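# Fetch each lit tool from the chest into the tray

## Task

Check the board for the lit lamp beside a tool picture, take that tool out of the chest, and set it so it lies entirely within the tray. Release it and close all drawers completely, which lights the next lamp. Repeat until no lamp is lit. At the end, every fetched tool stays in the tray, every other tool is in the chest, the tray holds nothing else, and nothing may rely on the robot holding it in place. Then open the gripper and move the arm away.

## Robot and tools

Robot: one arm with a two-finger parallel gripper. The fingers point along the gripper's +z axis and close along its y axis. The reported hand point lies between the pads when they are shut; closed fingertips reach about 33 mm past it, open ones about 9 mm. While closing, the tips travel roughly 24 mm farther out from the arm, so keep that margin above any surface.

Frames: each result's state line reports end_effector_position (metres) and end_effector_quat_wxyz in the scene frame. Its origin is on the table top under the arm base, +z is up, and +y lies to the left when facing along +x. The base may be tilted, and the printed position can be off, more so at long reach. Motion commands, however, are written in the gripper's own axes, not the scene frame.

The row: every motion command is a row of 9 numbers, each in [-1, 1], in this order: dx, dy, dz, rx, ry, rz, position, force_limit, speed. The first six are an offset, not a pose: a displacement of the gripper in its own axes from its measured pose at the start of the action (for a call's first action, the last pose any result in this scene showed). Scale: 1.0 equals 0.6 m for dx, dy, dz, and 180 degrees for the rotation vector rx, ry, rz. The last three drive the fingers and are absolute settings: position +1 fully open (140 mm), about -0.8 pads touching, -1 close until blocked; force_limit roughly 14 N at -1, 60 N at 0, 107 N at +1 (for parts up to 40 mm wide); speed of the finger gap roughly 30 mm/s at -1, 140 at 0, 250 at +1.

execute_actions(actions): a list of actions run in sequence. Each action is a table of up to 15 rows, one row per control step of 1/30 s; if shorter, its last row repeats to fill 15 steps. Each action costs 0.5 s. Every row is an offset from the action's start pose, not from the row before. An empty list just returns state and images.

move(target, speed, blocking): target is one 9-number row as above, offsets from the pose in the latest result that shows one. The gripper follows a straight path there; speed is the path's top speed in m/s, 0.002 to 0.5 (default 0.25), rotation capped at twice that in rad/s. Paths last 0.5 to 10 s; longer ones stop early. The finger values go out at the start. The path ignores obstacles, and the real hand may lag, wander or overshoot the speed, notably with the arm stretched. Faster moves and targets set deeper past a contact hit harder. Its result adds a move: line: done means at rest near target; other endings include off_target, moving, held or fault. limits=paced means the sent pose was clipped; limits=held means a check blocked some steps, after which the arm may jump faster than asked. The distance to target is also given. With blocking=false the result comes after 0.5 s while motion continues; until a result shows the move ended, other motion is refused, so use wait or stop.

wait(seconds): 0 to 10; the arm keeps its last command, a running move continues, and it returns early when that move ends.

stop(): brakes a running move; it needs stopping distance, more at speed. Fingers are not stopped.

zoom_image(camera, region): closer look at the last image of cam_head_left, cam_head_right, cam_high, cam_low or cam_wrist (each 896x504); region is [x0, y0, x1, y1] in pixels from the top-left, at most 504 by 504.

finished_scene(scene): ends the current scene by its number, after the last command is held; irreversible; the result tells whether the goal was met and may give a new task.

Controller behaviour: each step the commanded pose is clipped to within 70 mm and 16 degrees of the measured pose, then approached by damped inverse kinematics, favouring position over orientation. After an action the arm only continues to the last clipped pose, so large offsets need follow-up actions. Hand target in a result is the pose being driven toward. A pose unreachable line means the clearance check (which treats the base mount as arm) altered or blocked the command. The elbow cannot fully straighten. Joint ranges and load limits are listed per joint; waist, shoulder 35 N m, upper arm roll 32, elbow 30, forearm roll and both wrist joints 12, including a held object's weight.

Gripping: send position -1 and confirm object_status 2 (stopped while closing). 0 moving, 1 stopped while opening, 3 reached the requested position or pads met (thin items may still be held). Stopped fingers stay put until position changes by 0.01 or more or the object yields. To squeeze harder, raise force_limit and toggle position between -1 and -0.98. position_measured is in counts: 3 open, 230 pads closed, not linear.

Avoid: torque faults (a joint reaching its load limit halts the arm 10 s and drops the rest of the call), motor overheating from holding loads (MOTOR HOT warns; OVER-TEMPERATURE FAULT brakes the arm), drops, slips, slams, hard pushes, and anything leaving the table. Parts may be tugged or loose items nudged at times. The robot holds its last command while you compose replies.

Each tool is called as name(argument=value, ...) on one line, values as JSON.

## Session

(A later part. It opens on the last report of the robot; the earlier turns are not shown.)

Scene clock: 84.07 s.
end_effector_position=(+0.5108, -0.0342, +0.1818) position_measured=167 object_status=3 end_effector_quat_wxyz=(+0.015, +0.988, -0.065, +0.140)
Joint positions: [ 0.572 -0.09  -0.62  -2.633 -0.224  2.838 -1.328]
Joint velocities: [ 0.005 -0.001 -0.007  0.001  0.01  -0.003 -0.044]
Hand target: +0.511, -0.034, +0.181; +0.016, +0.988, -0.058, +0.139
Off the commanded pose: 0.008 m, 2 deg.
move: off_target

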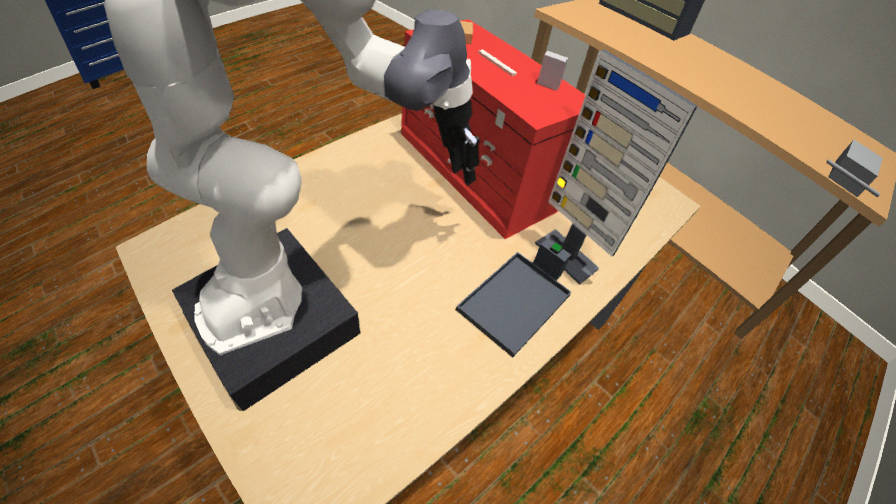

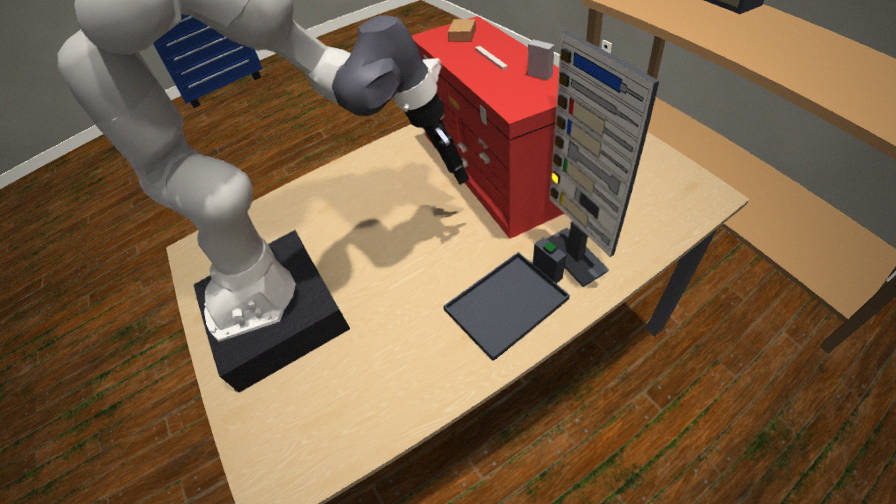

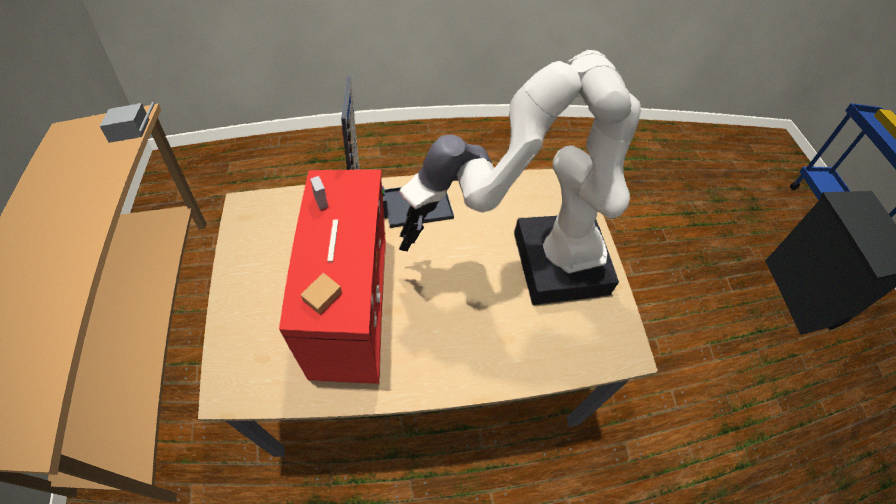

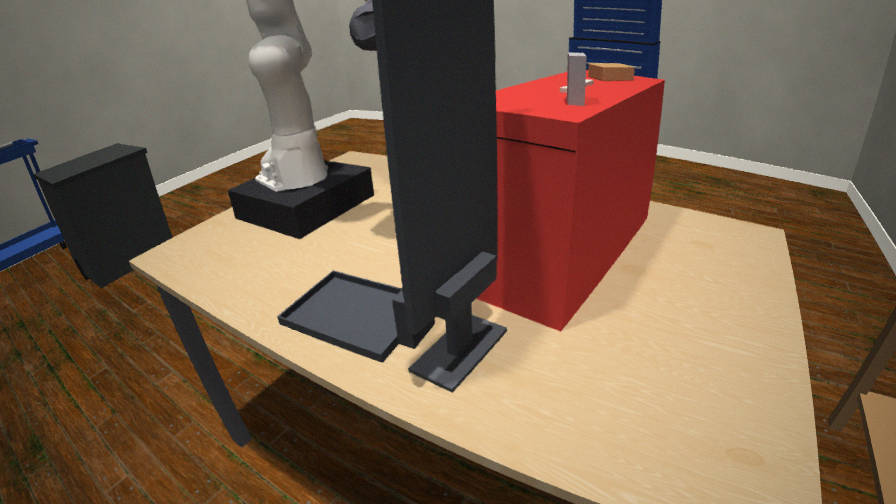

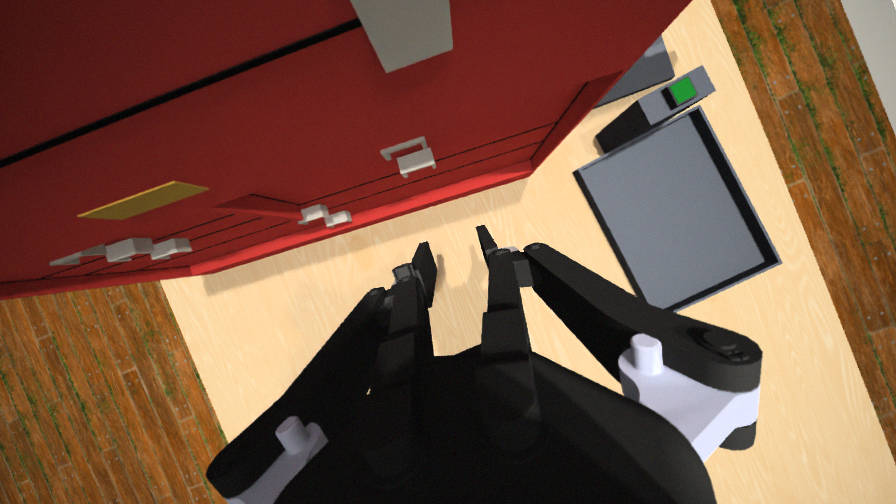

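move(target=[0.026,-0.014,0.007,0.0062,0.1602,-0.0038,-0.3,-0.4,0], speed=0.2)

Scene clock: 102.90 s.
end_effector_position=(+0.5261, -0.0298, +0.1840) position_measured=167 object_status=3 end_effector_quat_wxyz=(+0.022, +0.922, -0.058, +0.382)
Joint positions: [ 0.497  0.14  -0.463 -2.924  0.053  3.833 -1.475]
Joint velocities: [ 0.006  0.    -0.001 -0.     0.013  0.004 -0.037]
Hand target: +0.526, -0.031, +0.184; +0.026, +0.922, -0.052, +0.382
Off the commanded pose: 0.003 m, 1 deg.
move: done

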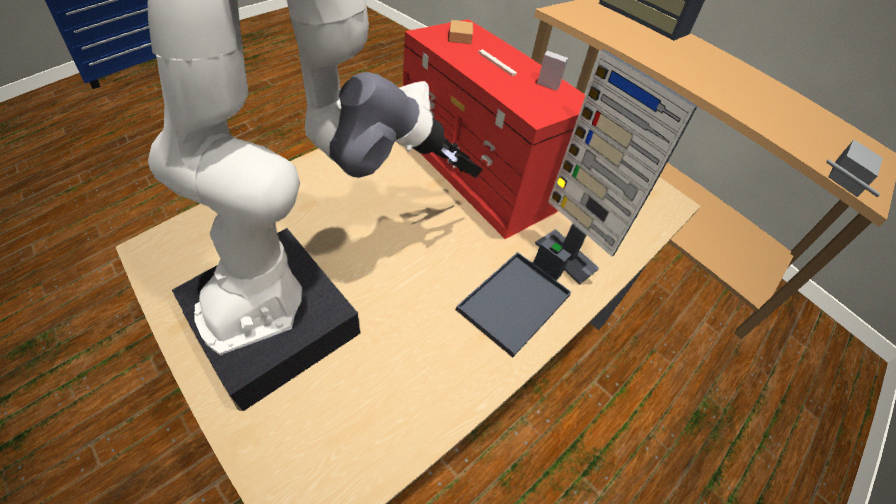

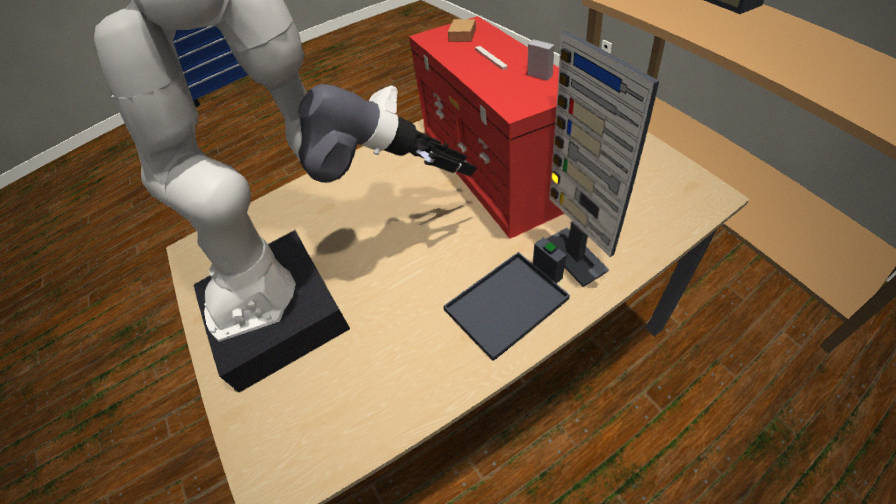

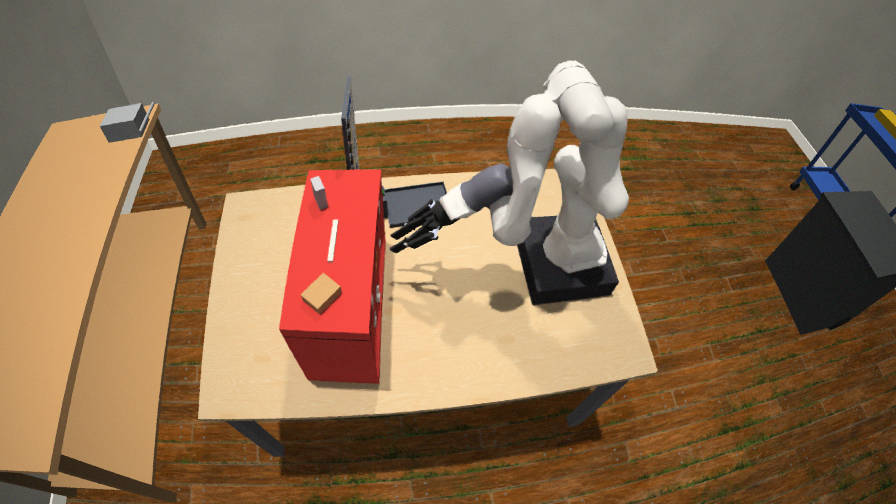

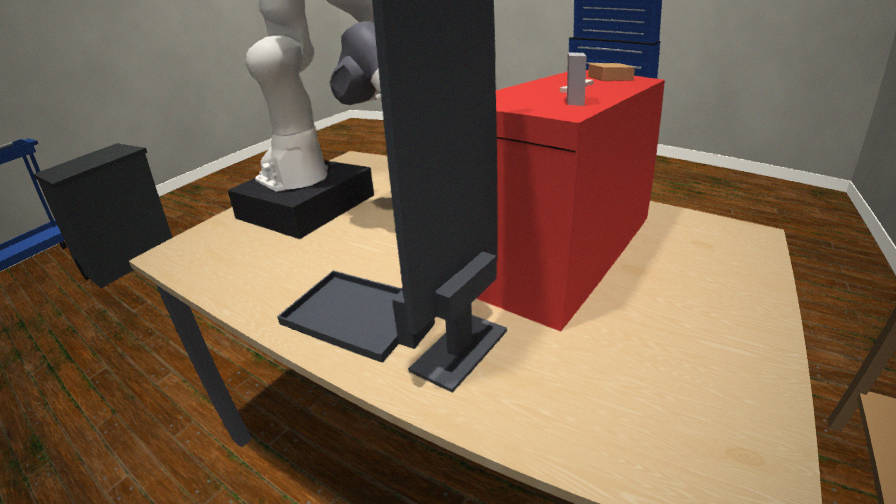

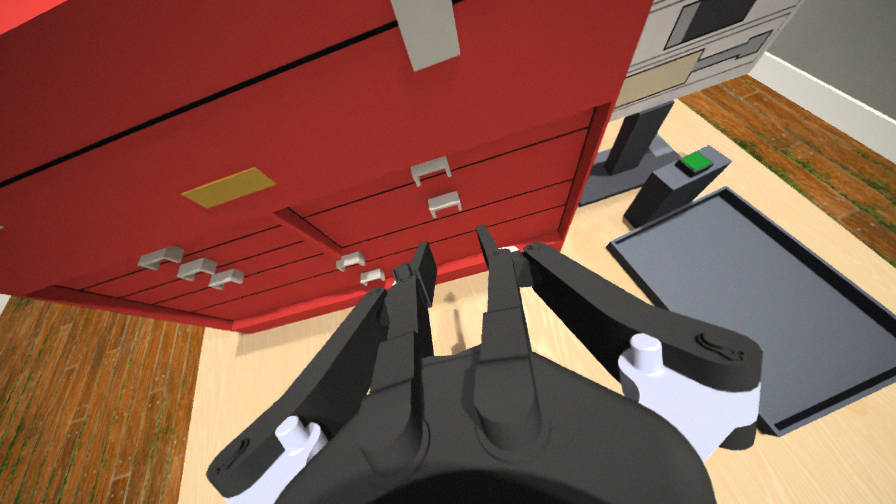

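move(target=[0.033,0,0.037,0,0,0,-0.3,-0.4,0], speed=0.08)

zoom_image(camera="cam_wrist", region=[360, 150, 560, 300])

zoom_image(camera="cam_head_right", region=[410, 110, 540, 210])

Scene clock: 111.20 s.
end_effector_position=(+0.5556, -0.0336, +0.1833) position_measured=167 object_status=3 end_effector_quat_wxyz=(+0.024, +0.922, -0.053, +0.384)
Joint positions: [ 0.468  0.194 -0.455 -2.836  0.01   3.799 -1.449]
Joint velocities: [-0.01   0.001  0.008  0.003 -0.014 -0.01   0.03 ]
Hand target: +0.556, -0.033, +0.182; +0.022, +0.922, -0.058, +0.382
Off the commanded pose: 0.001 m, 1 deg.
move: done

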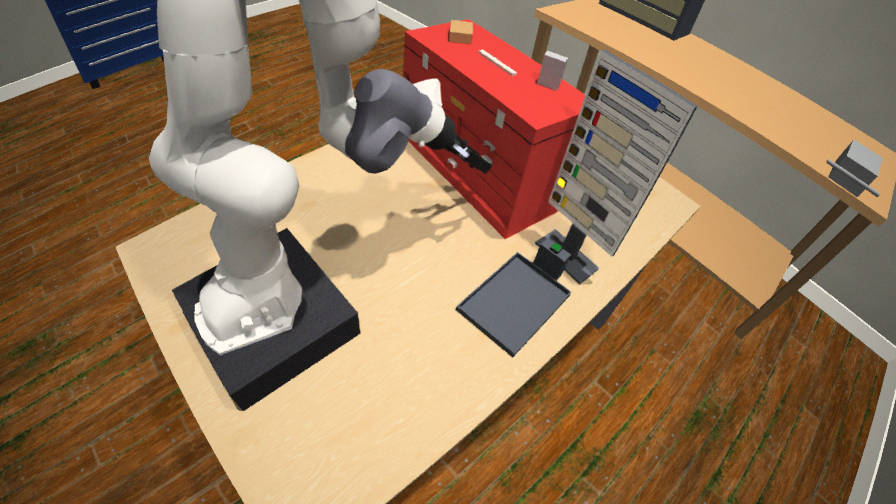

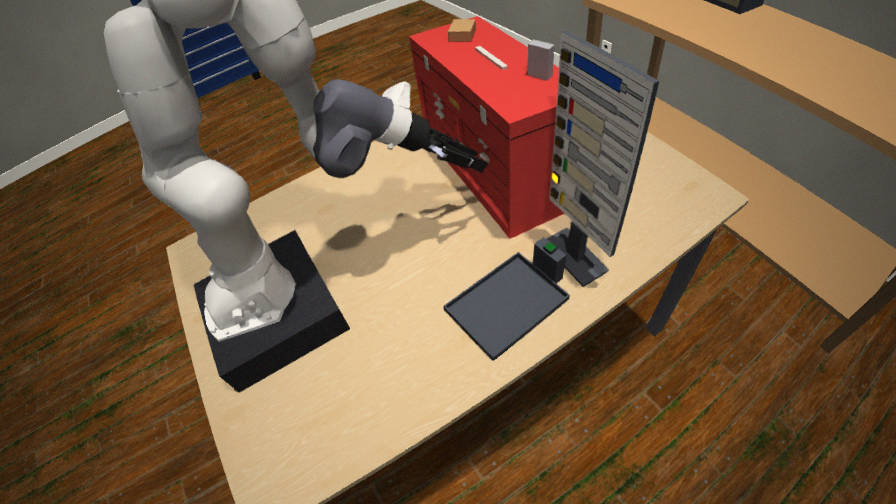

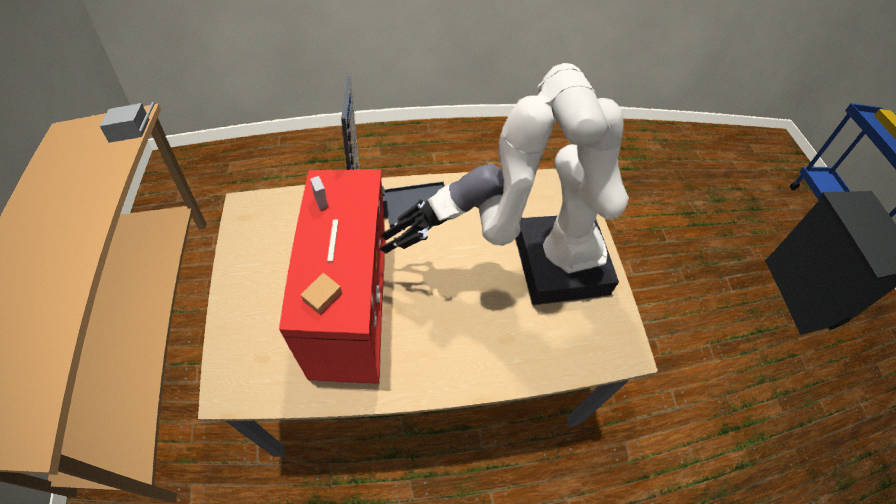

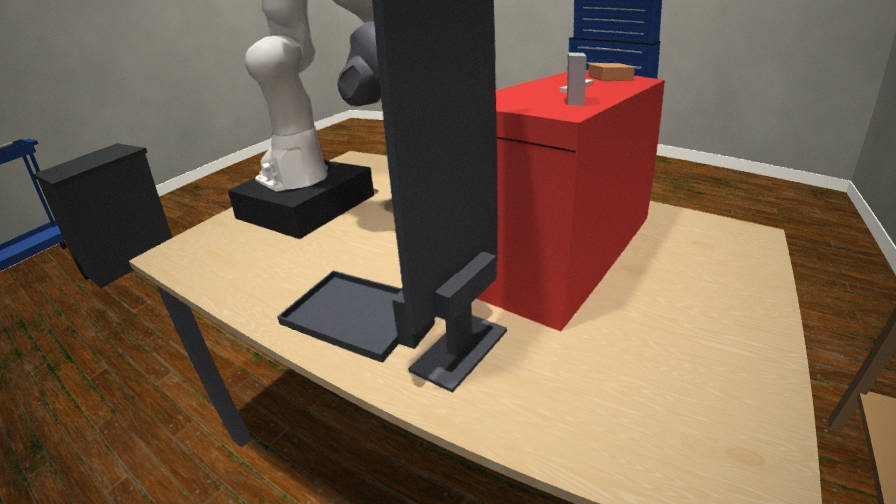

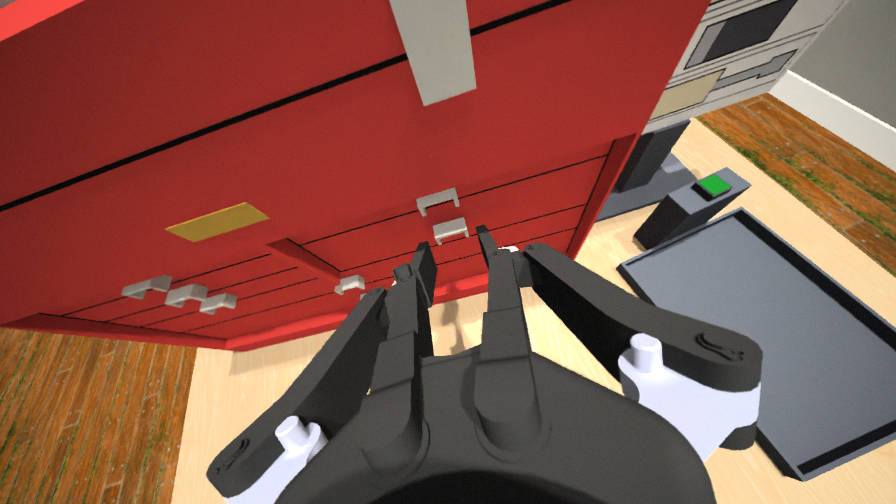

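Region (360, 150, 560, 300) of cam_wrist's 896x504 image, scaled by 2.520, with more detail than that image has; it fills the top 378 rows of this view, and the rest is white.

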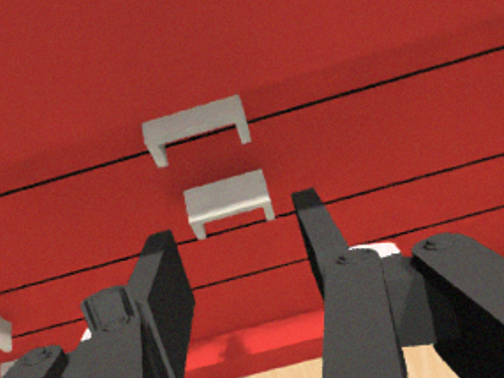

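Region (410, 110, 540, 210) of cam_head_right's 896x504 image, scaled by 3.877, with more detail than that image has; it fills the top 388 rows of this view, and the rest is white.

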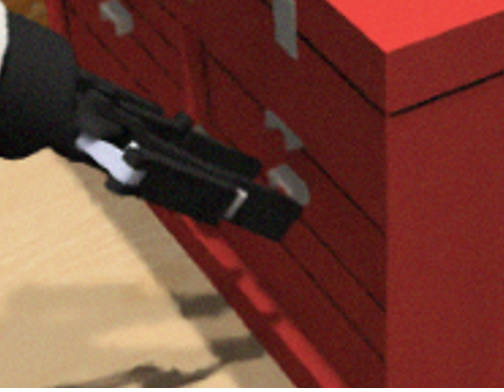

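move(target=[0.012,0,0.012,0,0,0,-0.3,-0.4,0], speed=0.04)

zoom_image(camera="cam_wrist", region=[360, 150, 560, 300])

zoom_image(camera="cam_head_right", region=[430, 120, 520, 190])

Scene clock: 124.13 s.
end_effector_position=(+0.5657, -0.0342, +0.1843) position_measured=167 object_status=3 end_effector_quat_wxyz=(+0.024, +0.921, -0.052, +0.385)
Joint positions: [ 0.462  0.209 -0.454 -2.808 -0.002  3.787 -1.439]
Joint velocities: [-0.001  0.001 -0.001  0.003 -0.005 -0.007  0.001]
Hand target: +0.566, -0.035, +0.183; +0.024, +0.922, -0.053, +0.384
Off the commanded pose: 0.001 m, 0 deg.
move: done

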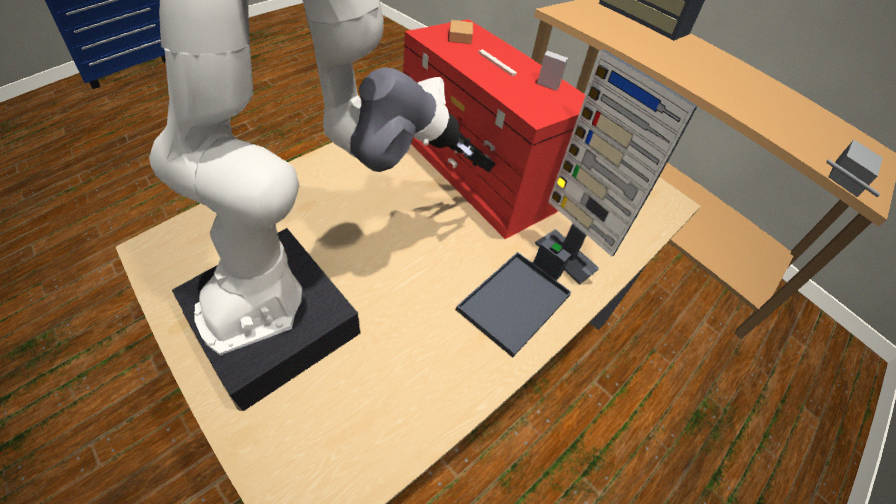

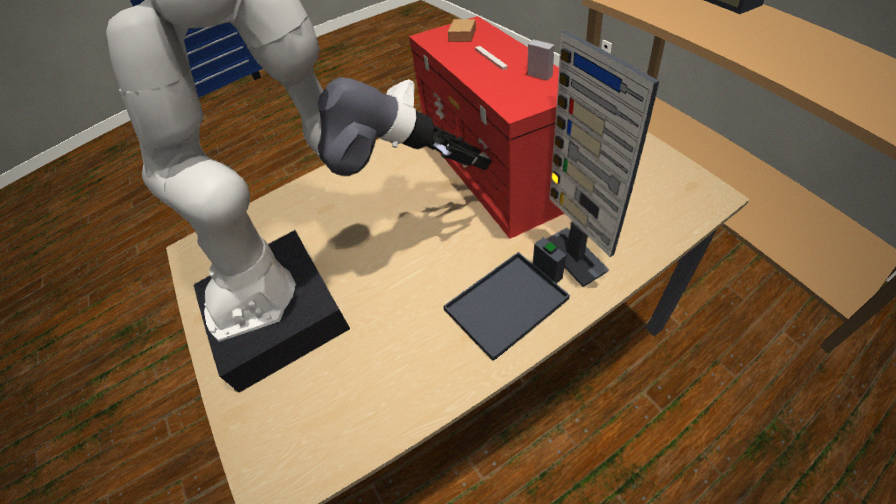

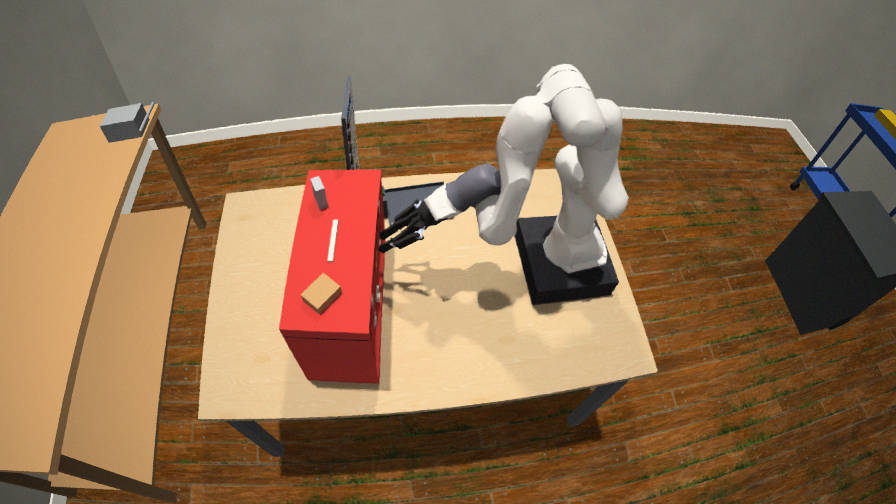

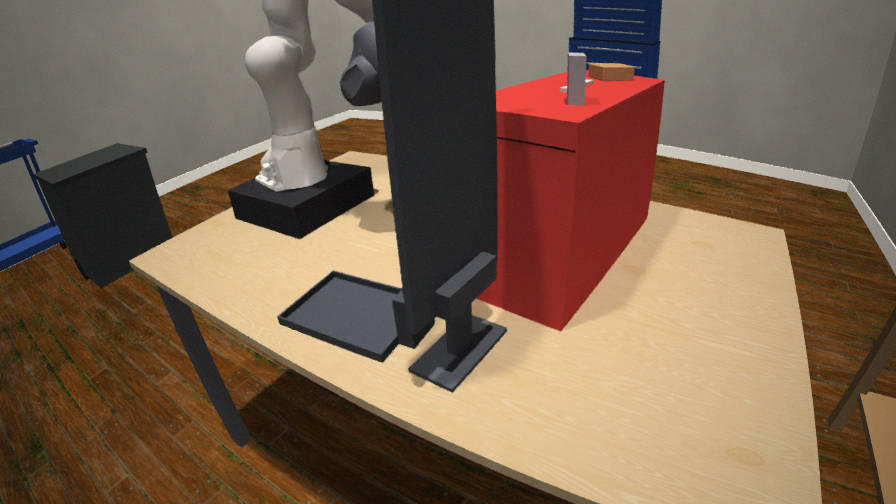

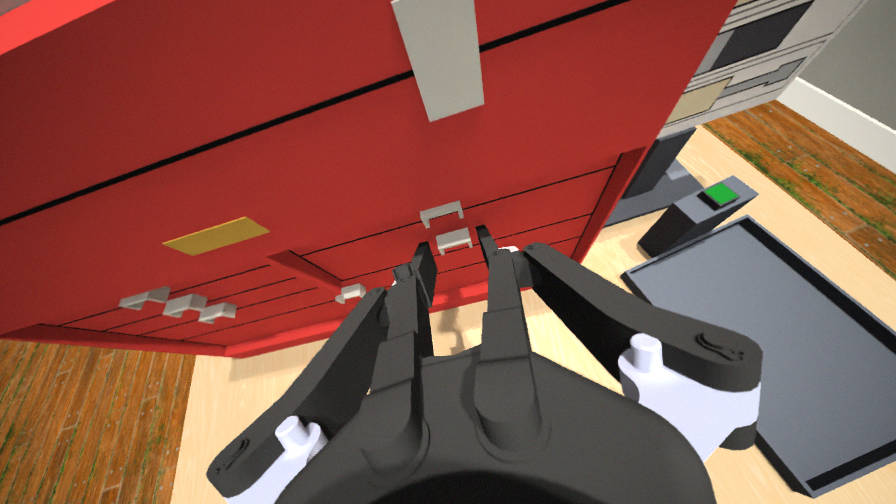

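Region (360, 150, 560, 300) of cam_wrist's 896x504 image, scaled by 2.520, with more detail than that image has; it fills the top 378 rows of this view, and the rest is white.

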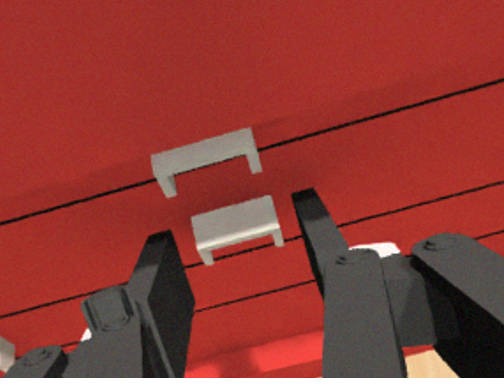

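Region (430, 120, 520, 190) of cam_head_right's 896x504 image, scaled by 5.600, with more detail than that image has.

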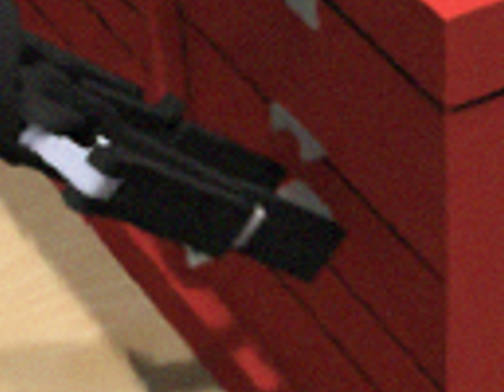

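execute_actions(actions=[[[0.001,0,0.003,0,0,0,-0.3,-0.4,0],[0.001,0,0.003,0,0,0,-0.3,-0.4,0],[0.001,0,0.003,0,0,0,-0.3,-0.4,0],[0.001,0,0.003,0,0,0,-0.3,-0.4,0],[0.001,0,0.003,0,0,0,-1,-0.4,-0.3]]])

wait(seconds=0.3)

Scene clock: 126.73 s.
end_effector_position=(+0.5667, -0.0346, +0.1835) position_measured=191 object_status=0 end_effector_quat_wxyz=(+0.025, +0.921, -0.052, +0.385)
Joint positions: [ 0.461  0.214 -0.454 -2.804 -0.004  3.787 -1.438]
Joint velocities: [-0.    -0.001  0.     0.002  0.     0.001  0.002]
Hand target: +0.567, -0.034, +0.183; +0.024, +0.921, -0.052, +0.385
Off the commanded pose: 0.001 m, 0 deg.

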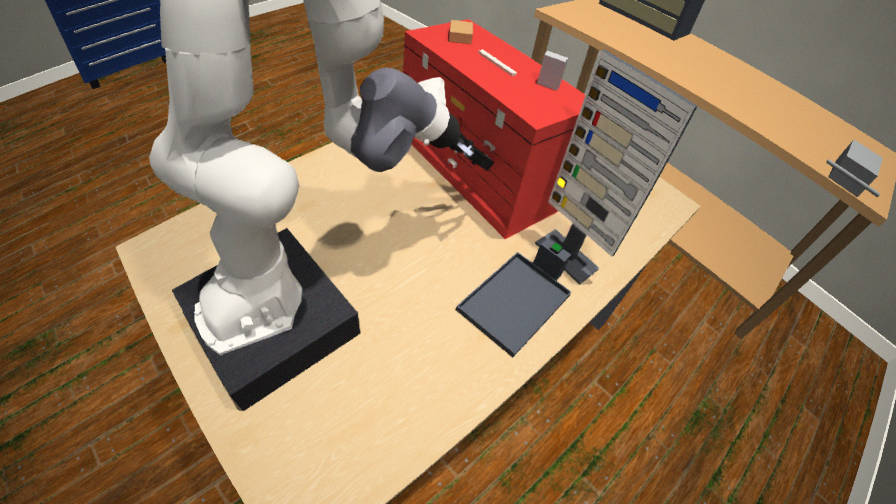

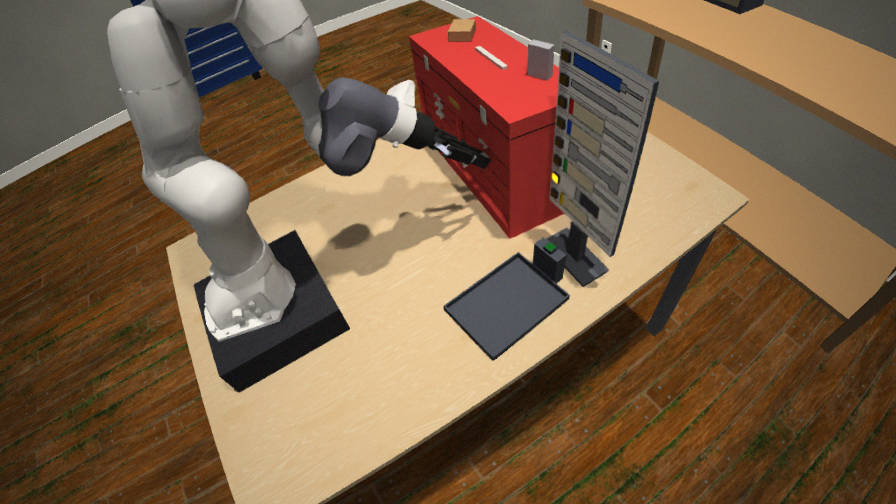

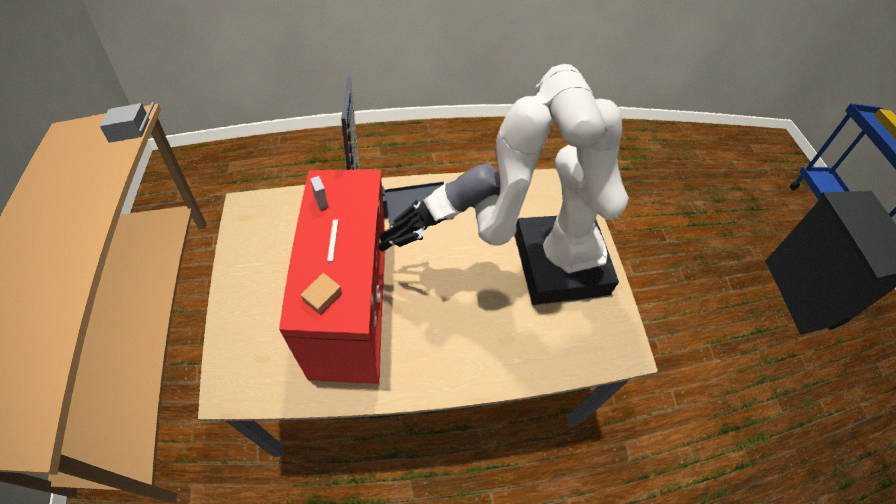

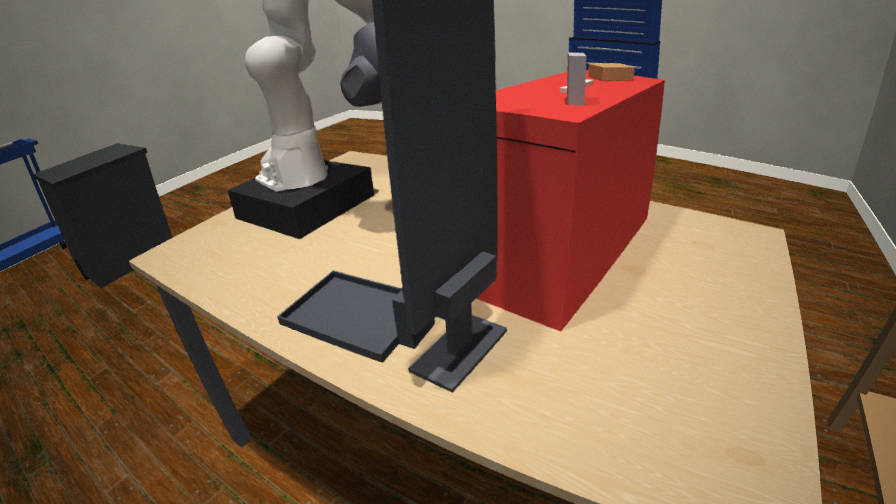

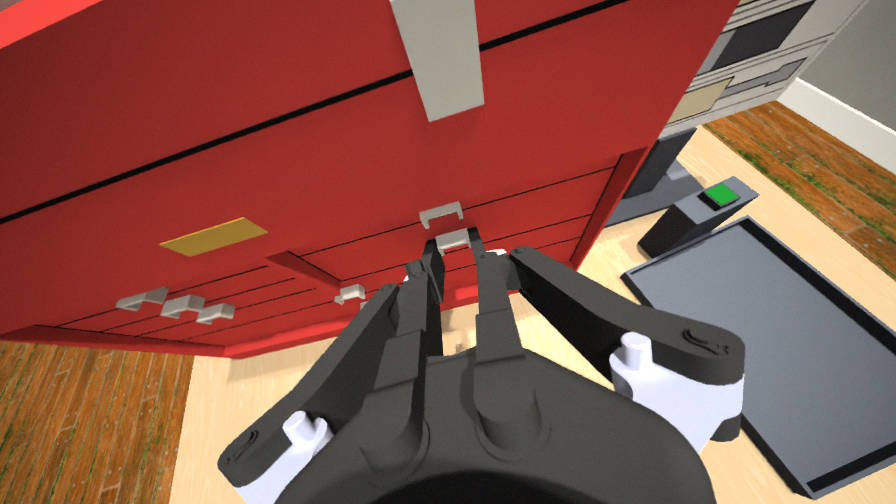

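Scene clock: 127.03 s.
end_effector_position=(+0.5667, -0.0346, +0.1835) position_measured=191 object_status=2 end_effector_quat_wxyz=(+0.025, +0.921, -0.052, +0.385)
Joint positions: [ 0.461  0.214 -0.454 -2.804 -0.004  3.787 -1.438]
Joint velocities: [0.001 0.001 0.    0.    0.001 0.    0.001]
Hand target: +0.567, -0.034, +0.183; +0.024, +0.921, -0.052, +0.385
Off the commanded pose: 0.001 m, 0 deg.
wait: 0.30 s; at rest by 0.17 s

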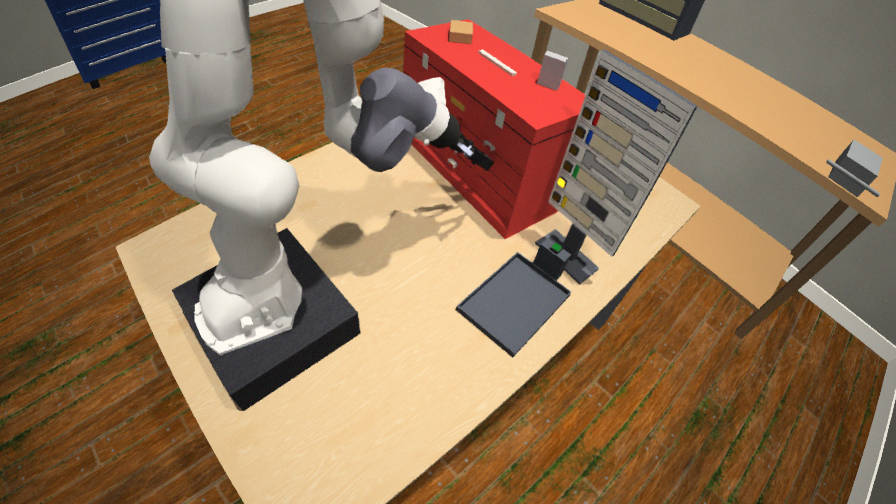

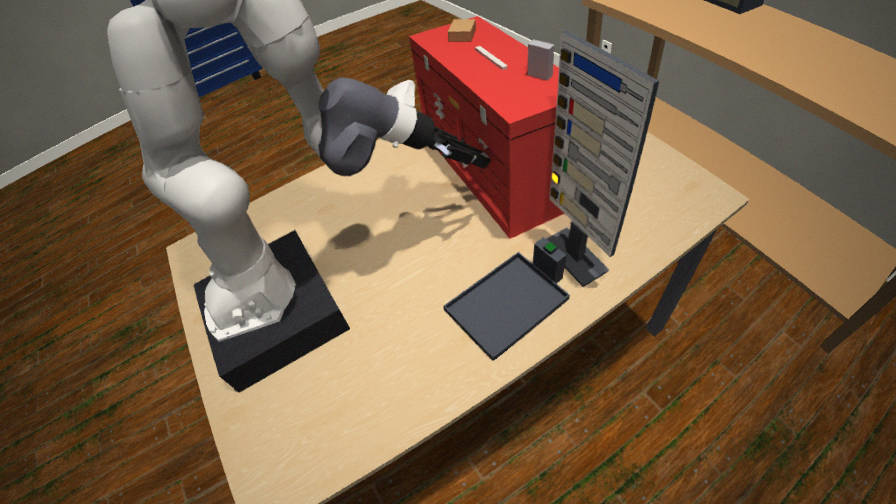

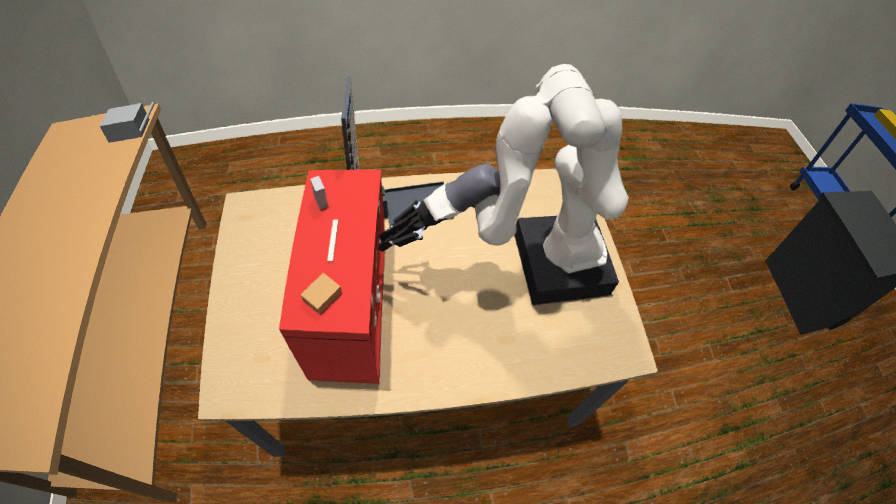

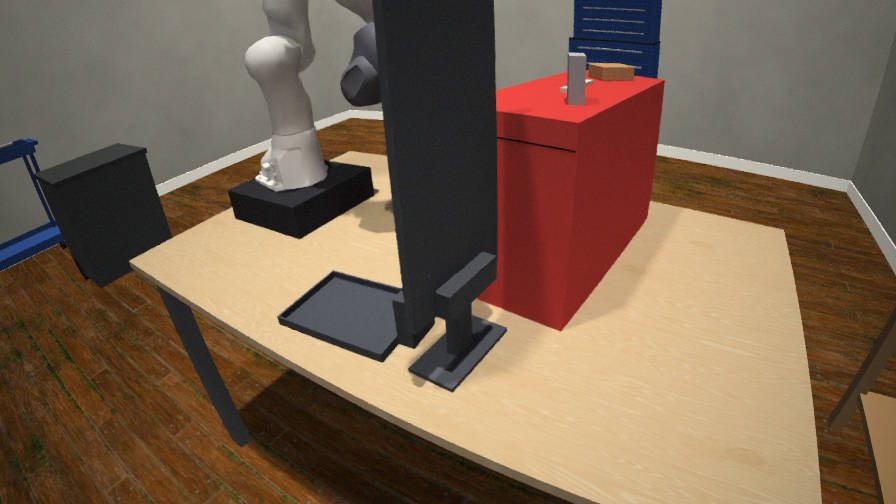

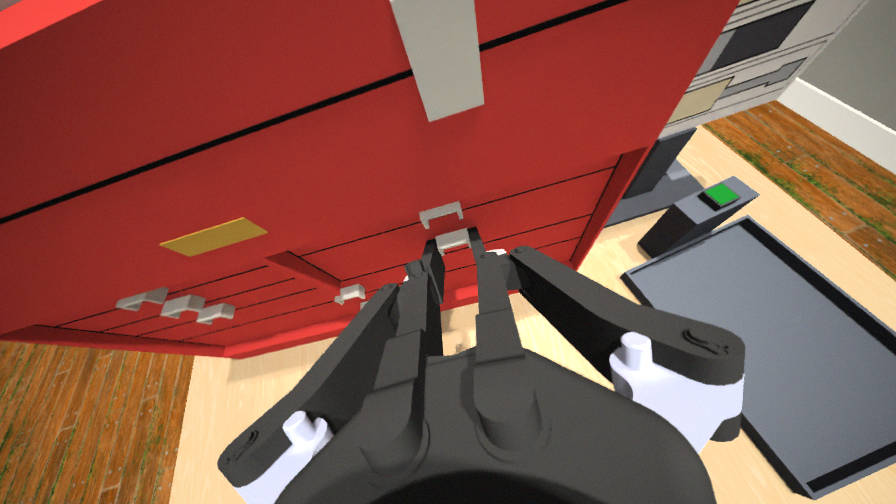

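move(target=[-0.1402,0,-0.1677,0,-0.1556,0,-1,-0.4,-0.3], speed=0.11)

Scene clock: 139.83 s.
end_effector_position=(+0.4401, -0.0147, +0.1935) position_measured=192 object_status=2 end_effector_quat_wxyz=(+0.006, +0.987, -0.049, +0.152)
Joint positions: [-0.154 -0.329  0.203 -2.875  0.152  2.858 -1.602]
Joint velocities: [-0.011 -0.007  0.011  0.005 -0.    -0.027  0.012]
Hand target: +0.439, -0.017, +0.194; +0.006, +0.987, -0.057, +0.150
Off the commanded pose: 0.006 m, 1 deg.
move: off_target

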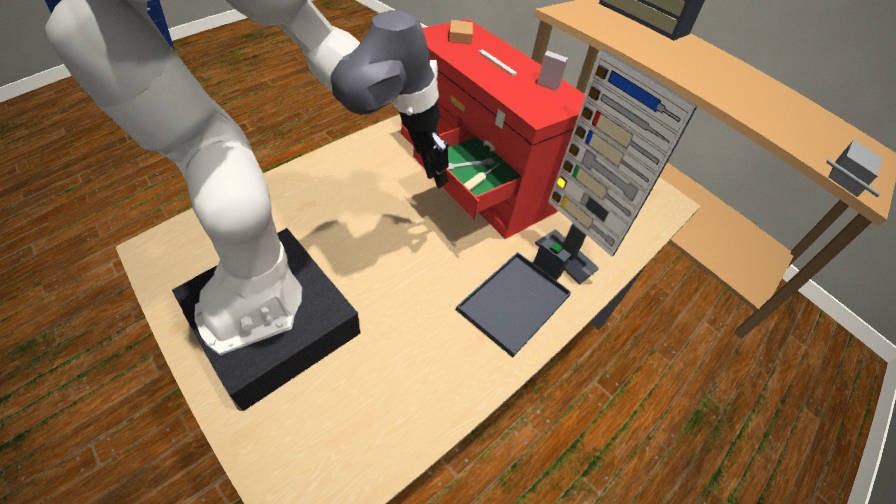

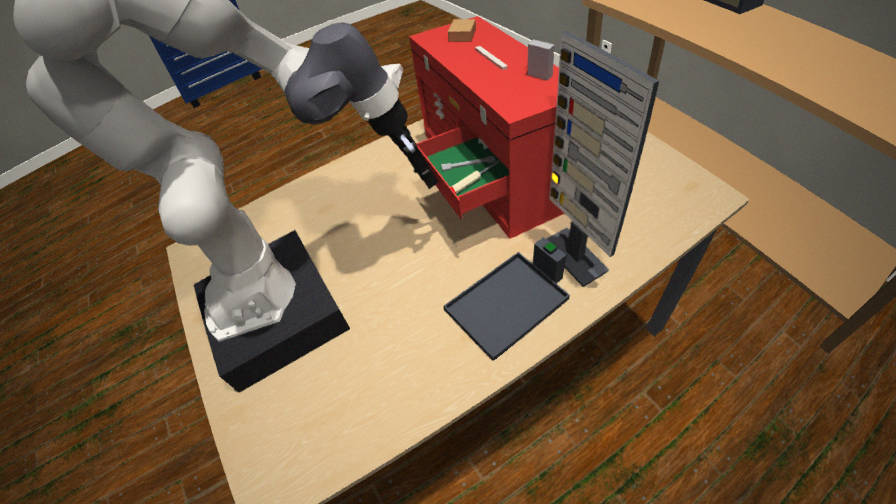

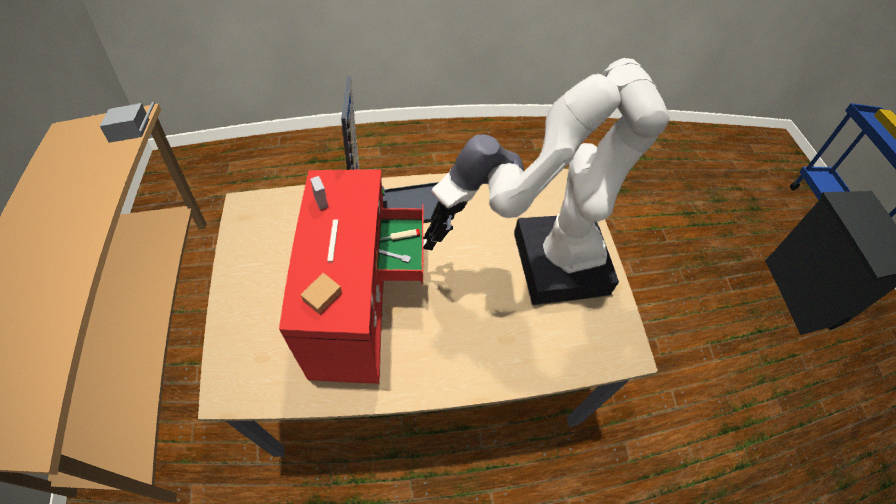

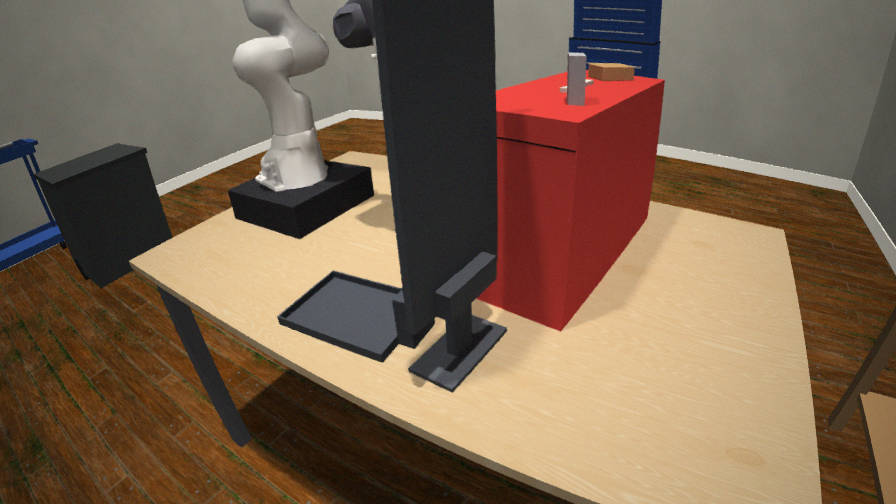

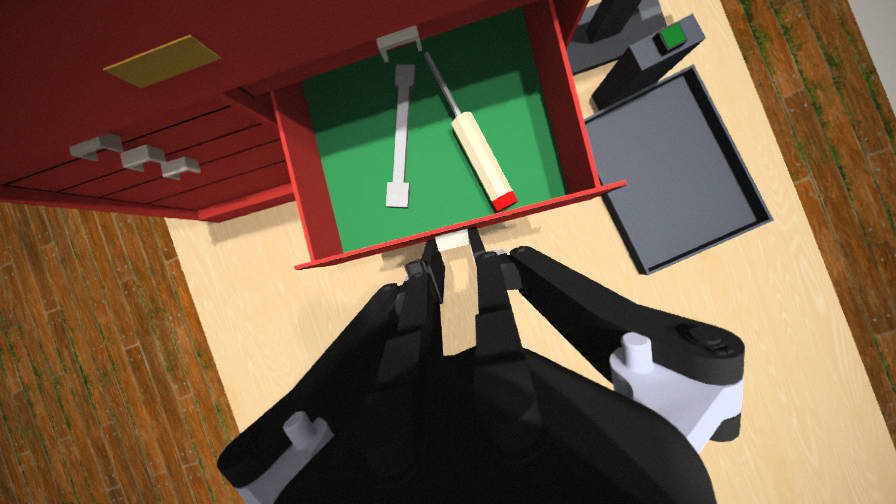

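zoom_image(camera="cam_head_right", region=[410, 110, 530, 220])

Region (410, 110, 530, 220) of cam_head_right's 896x504 image, scaled by 4.200, with more detail than that image has; it fills the top 462 rows of this view, and the rest is white.

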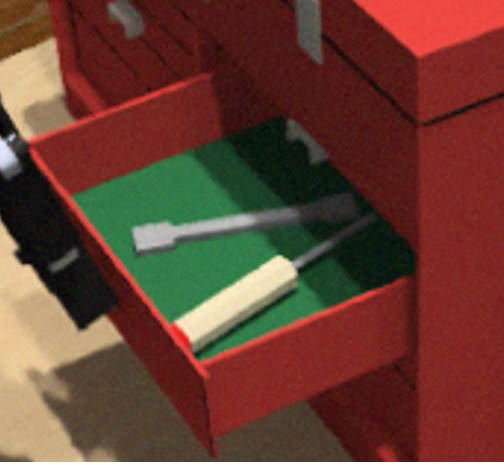

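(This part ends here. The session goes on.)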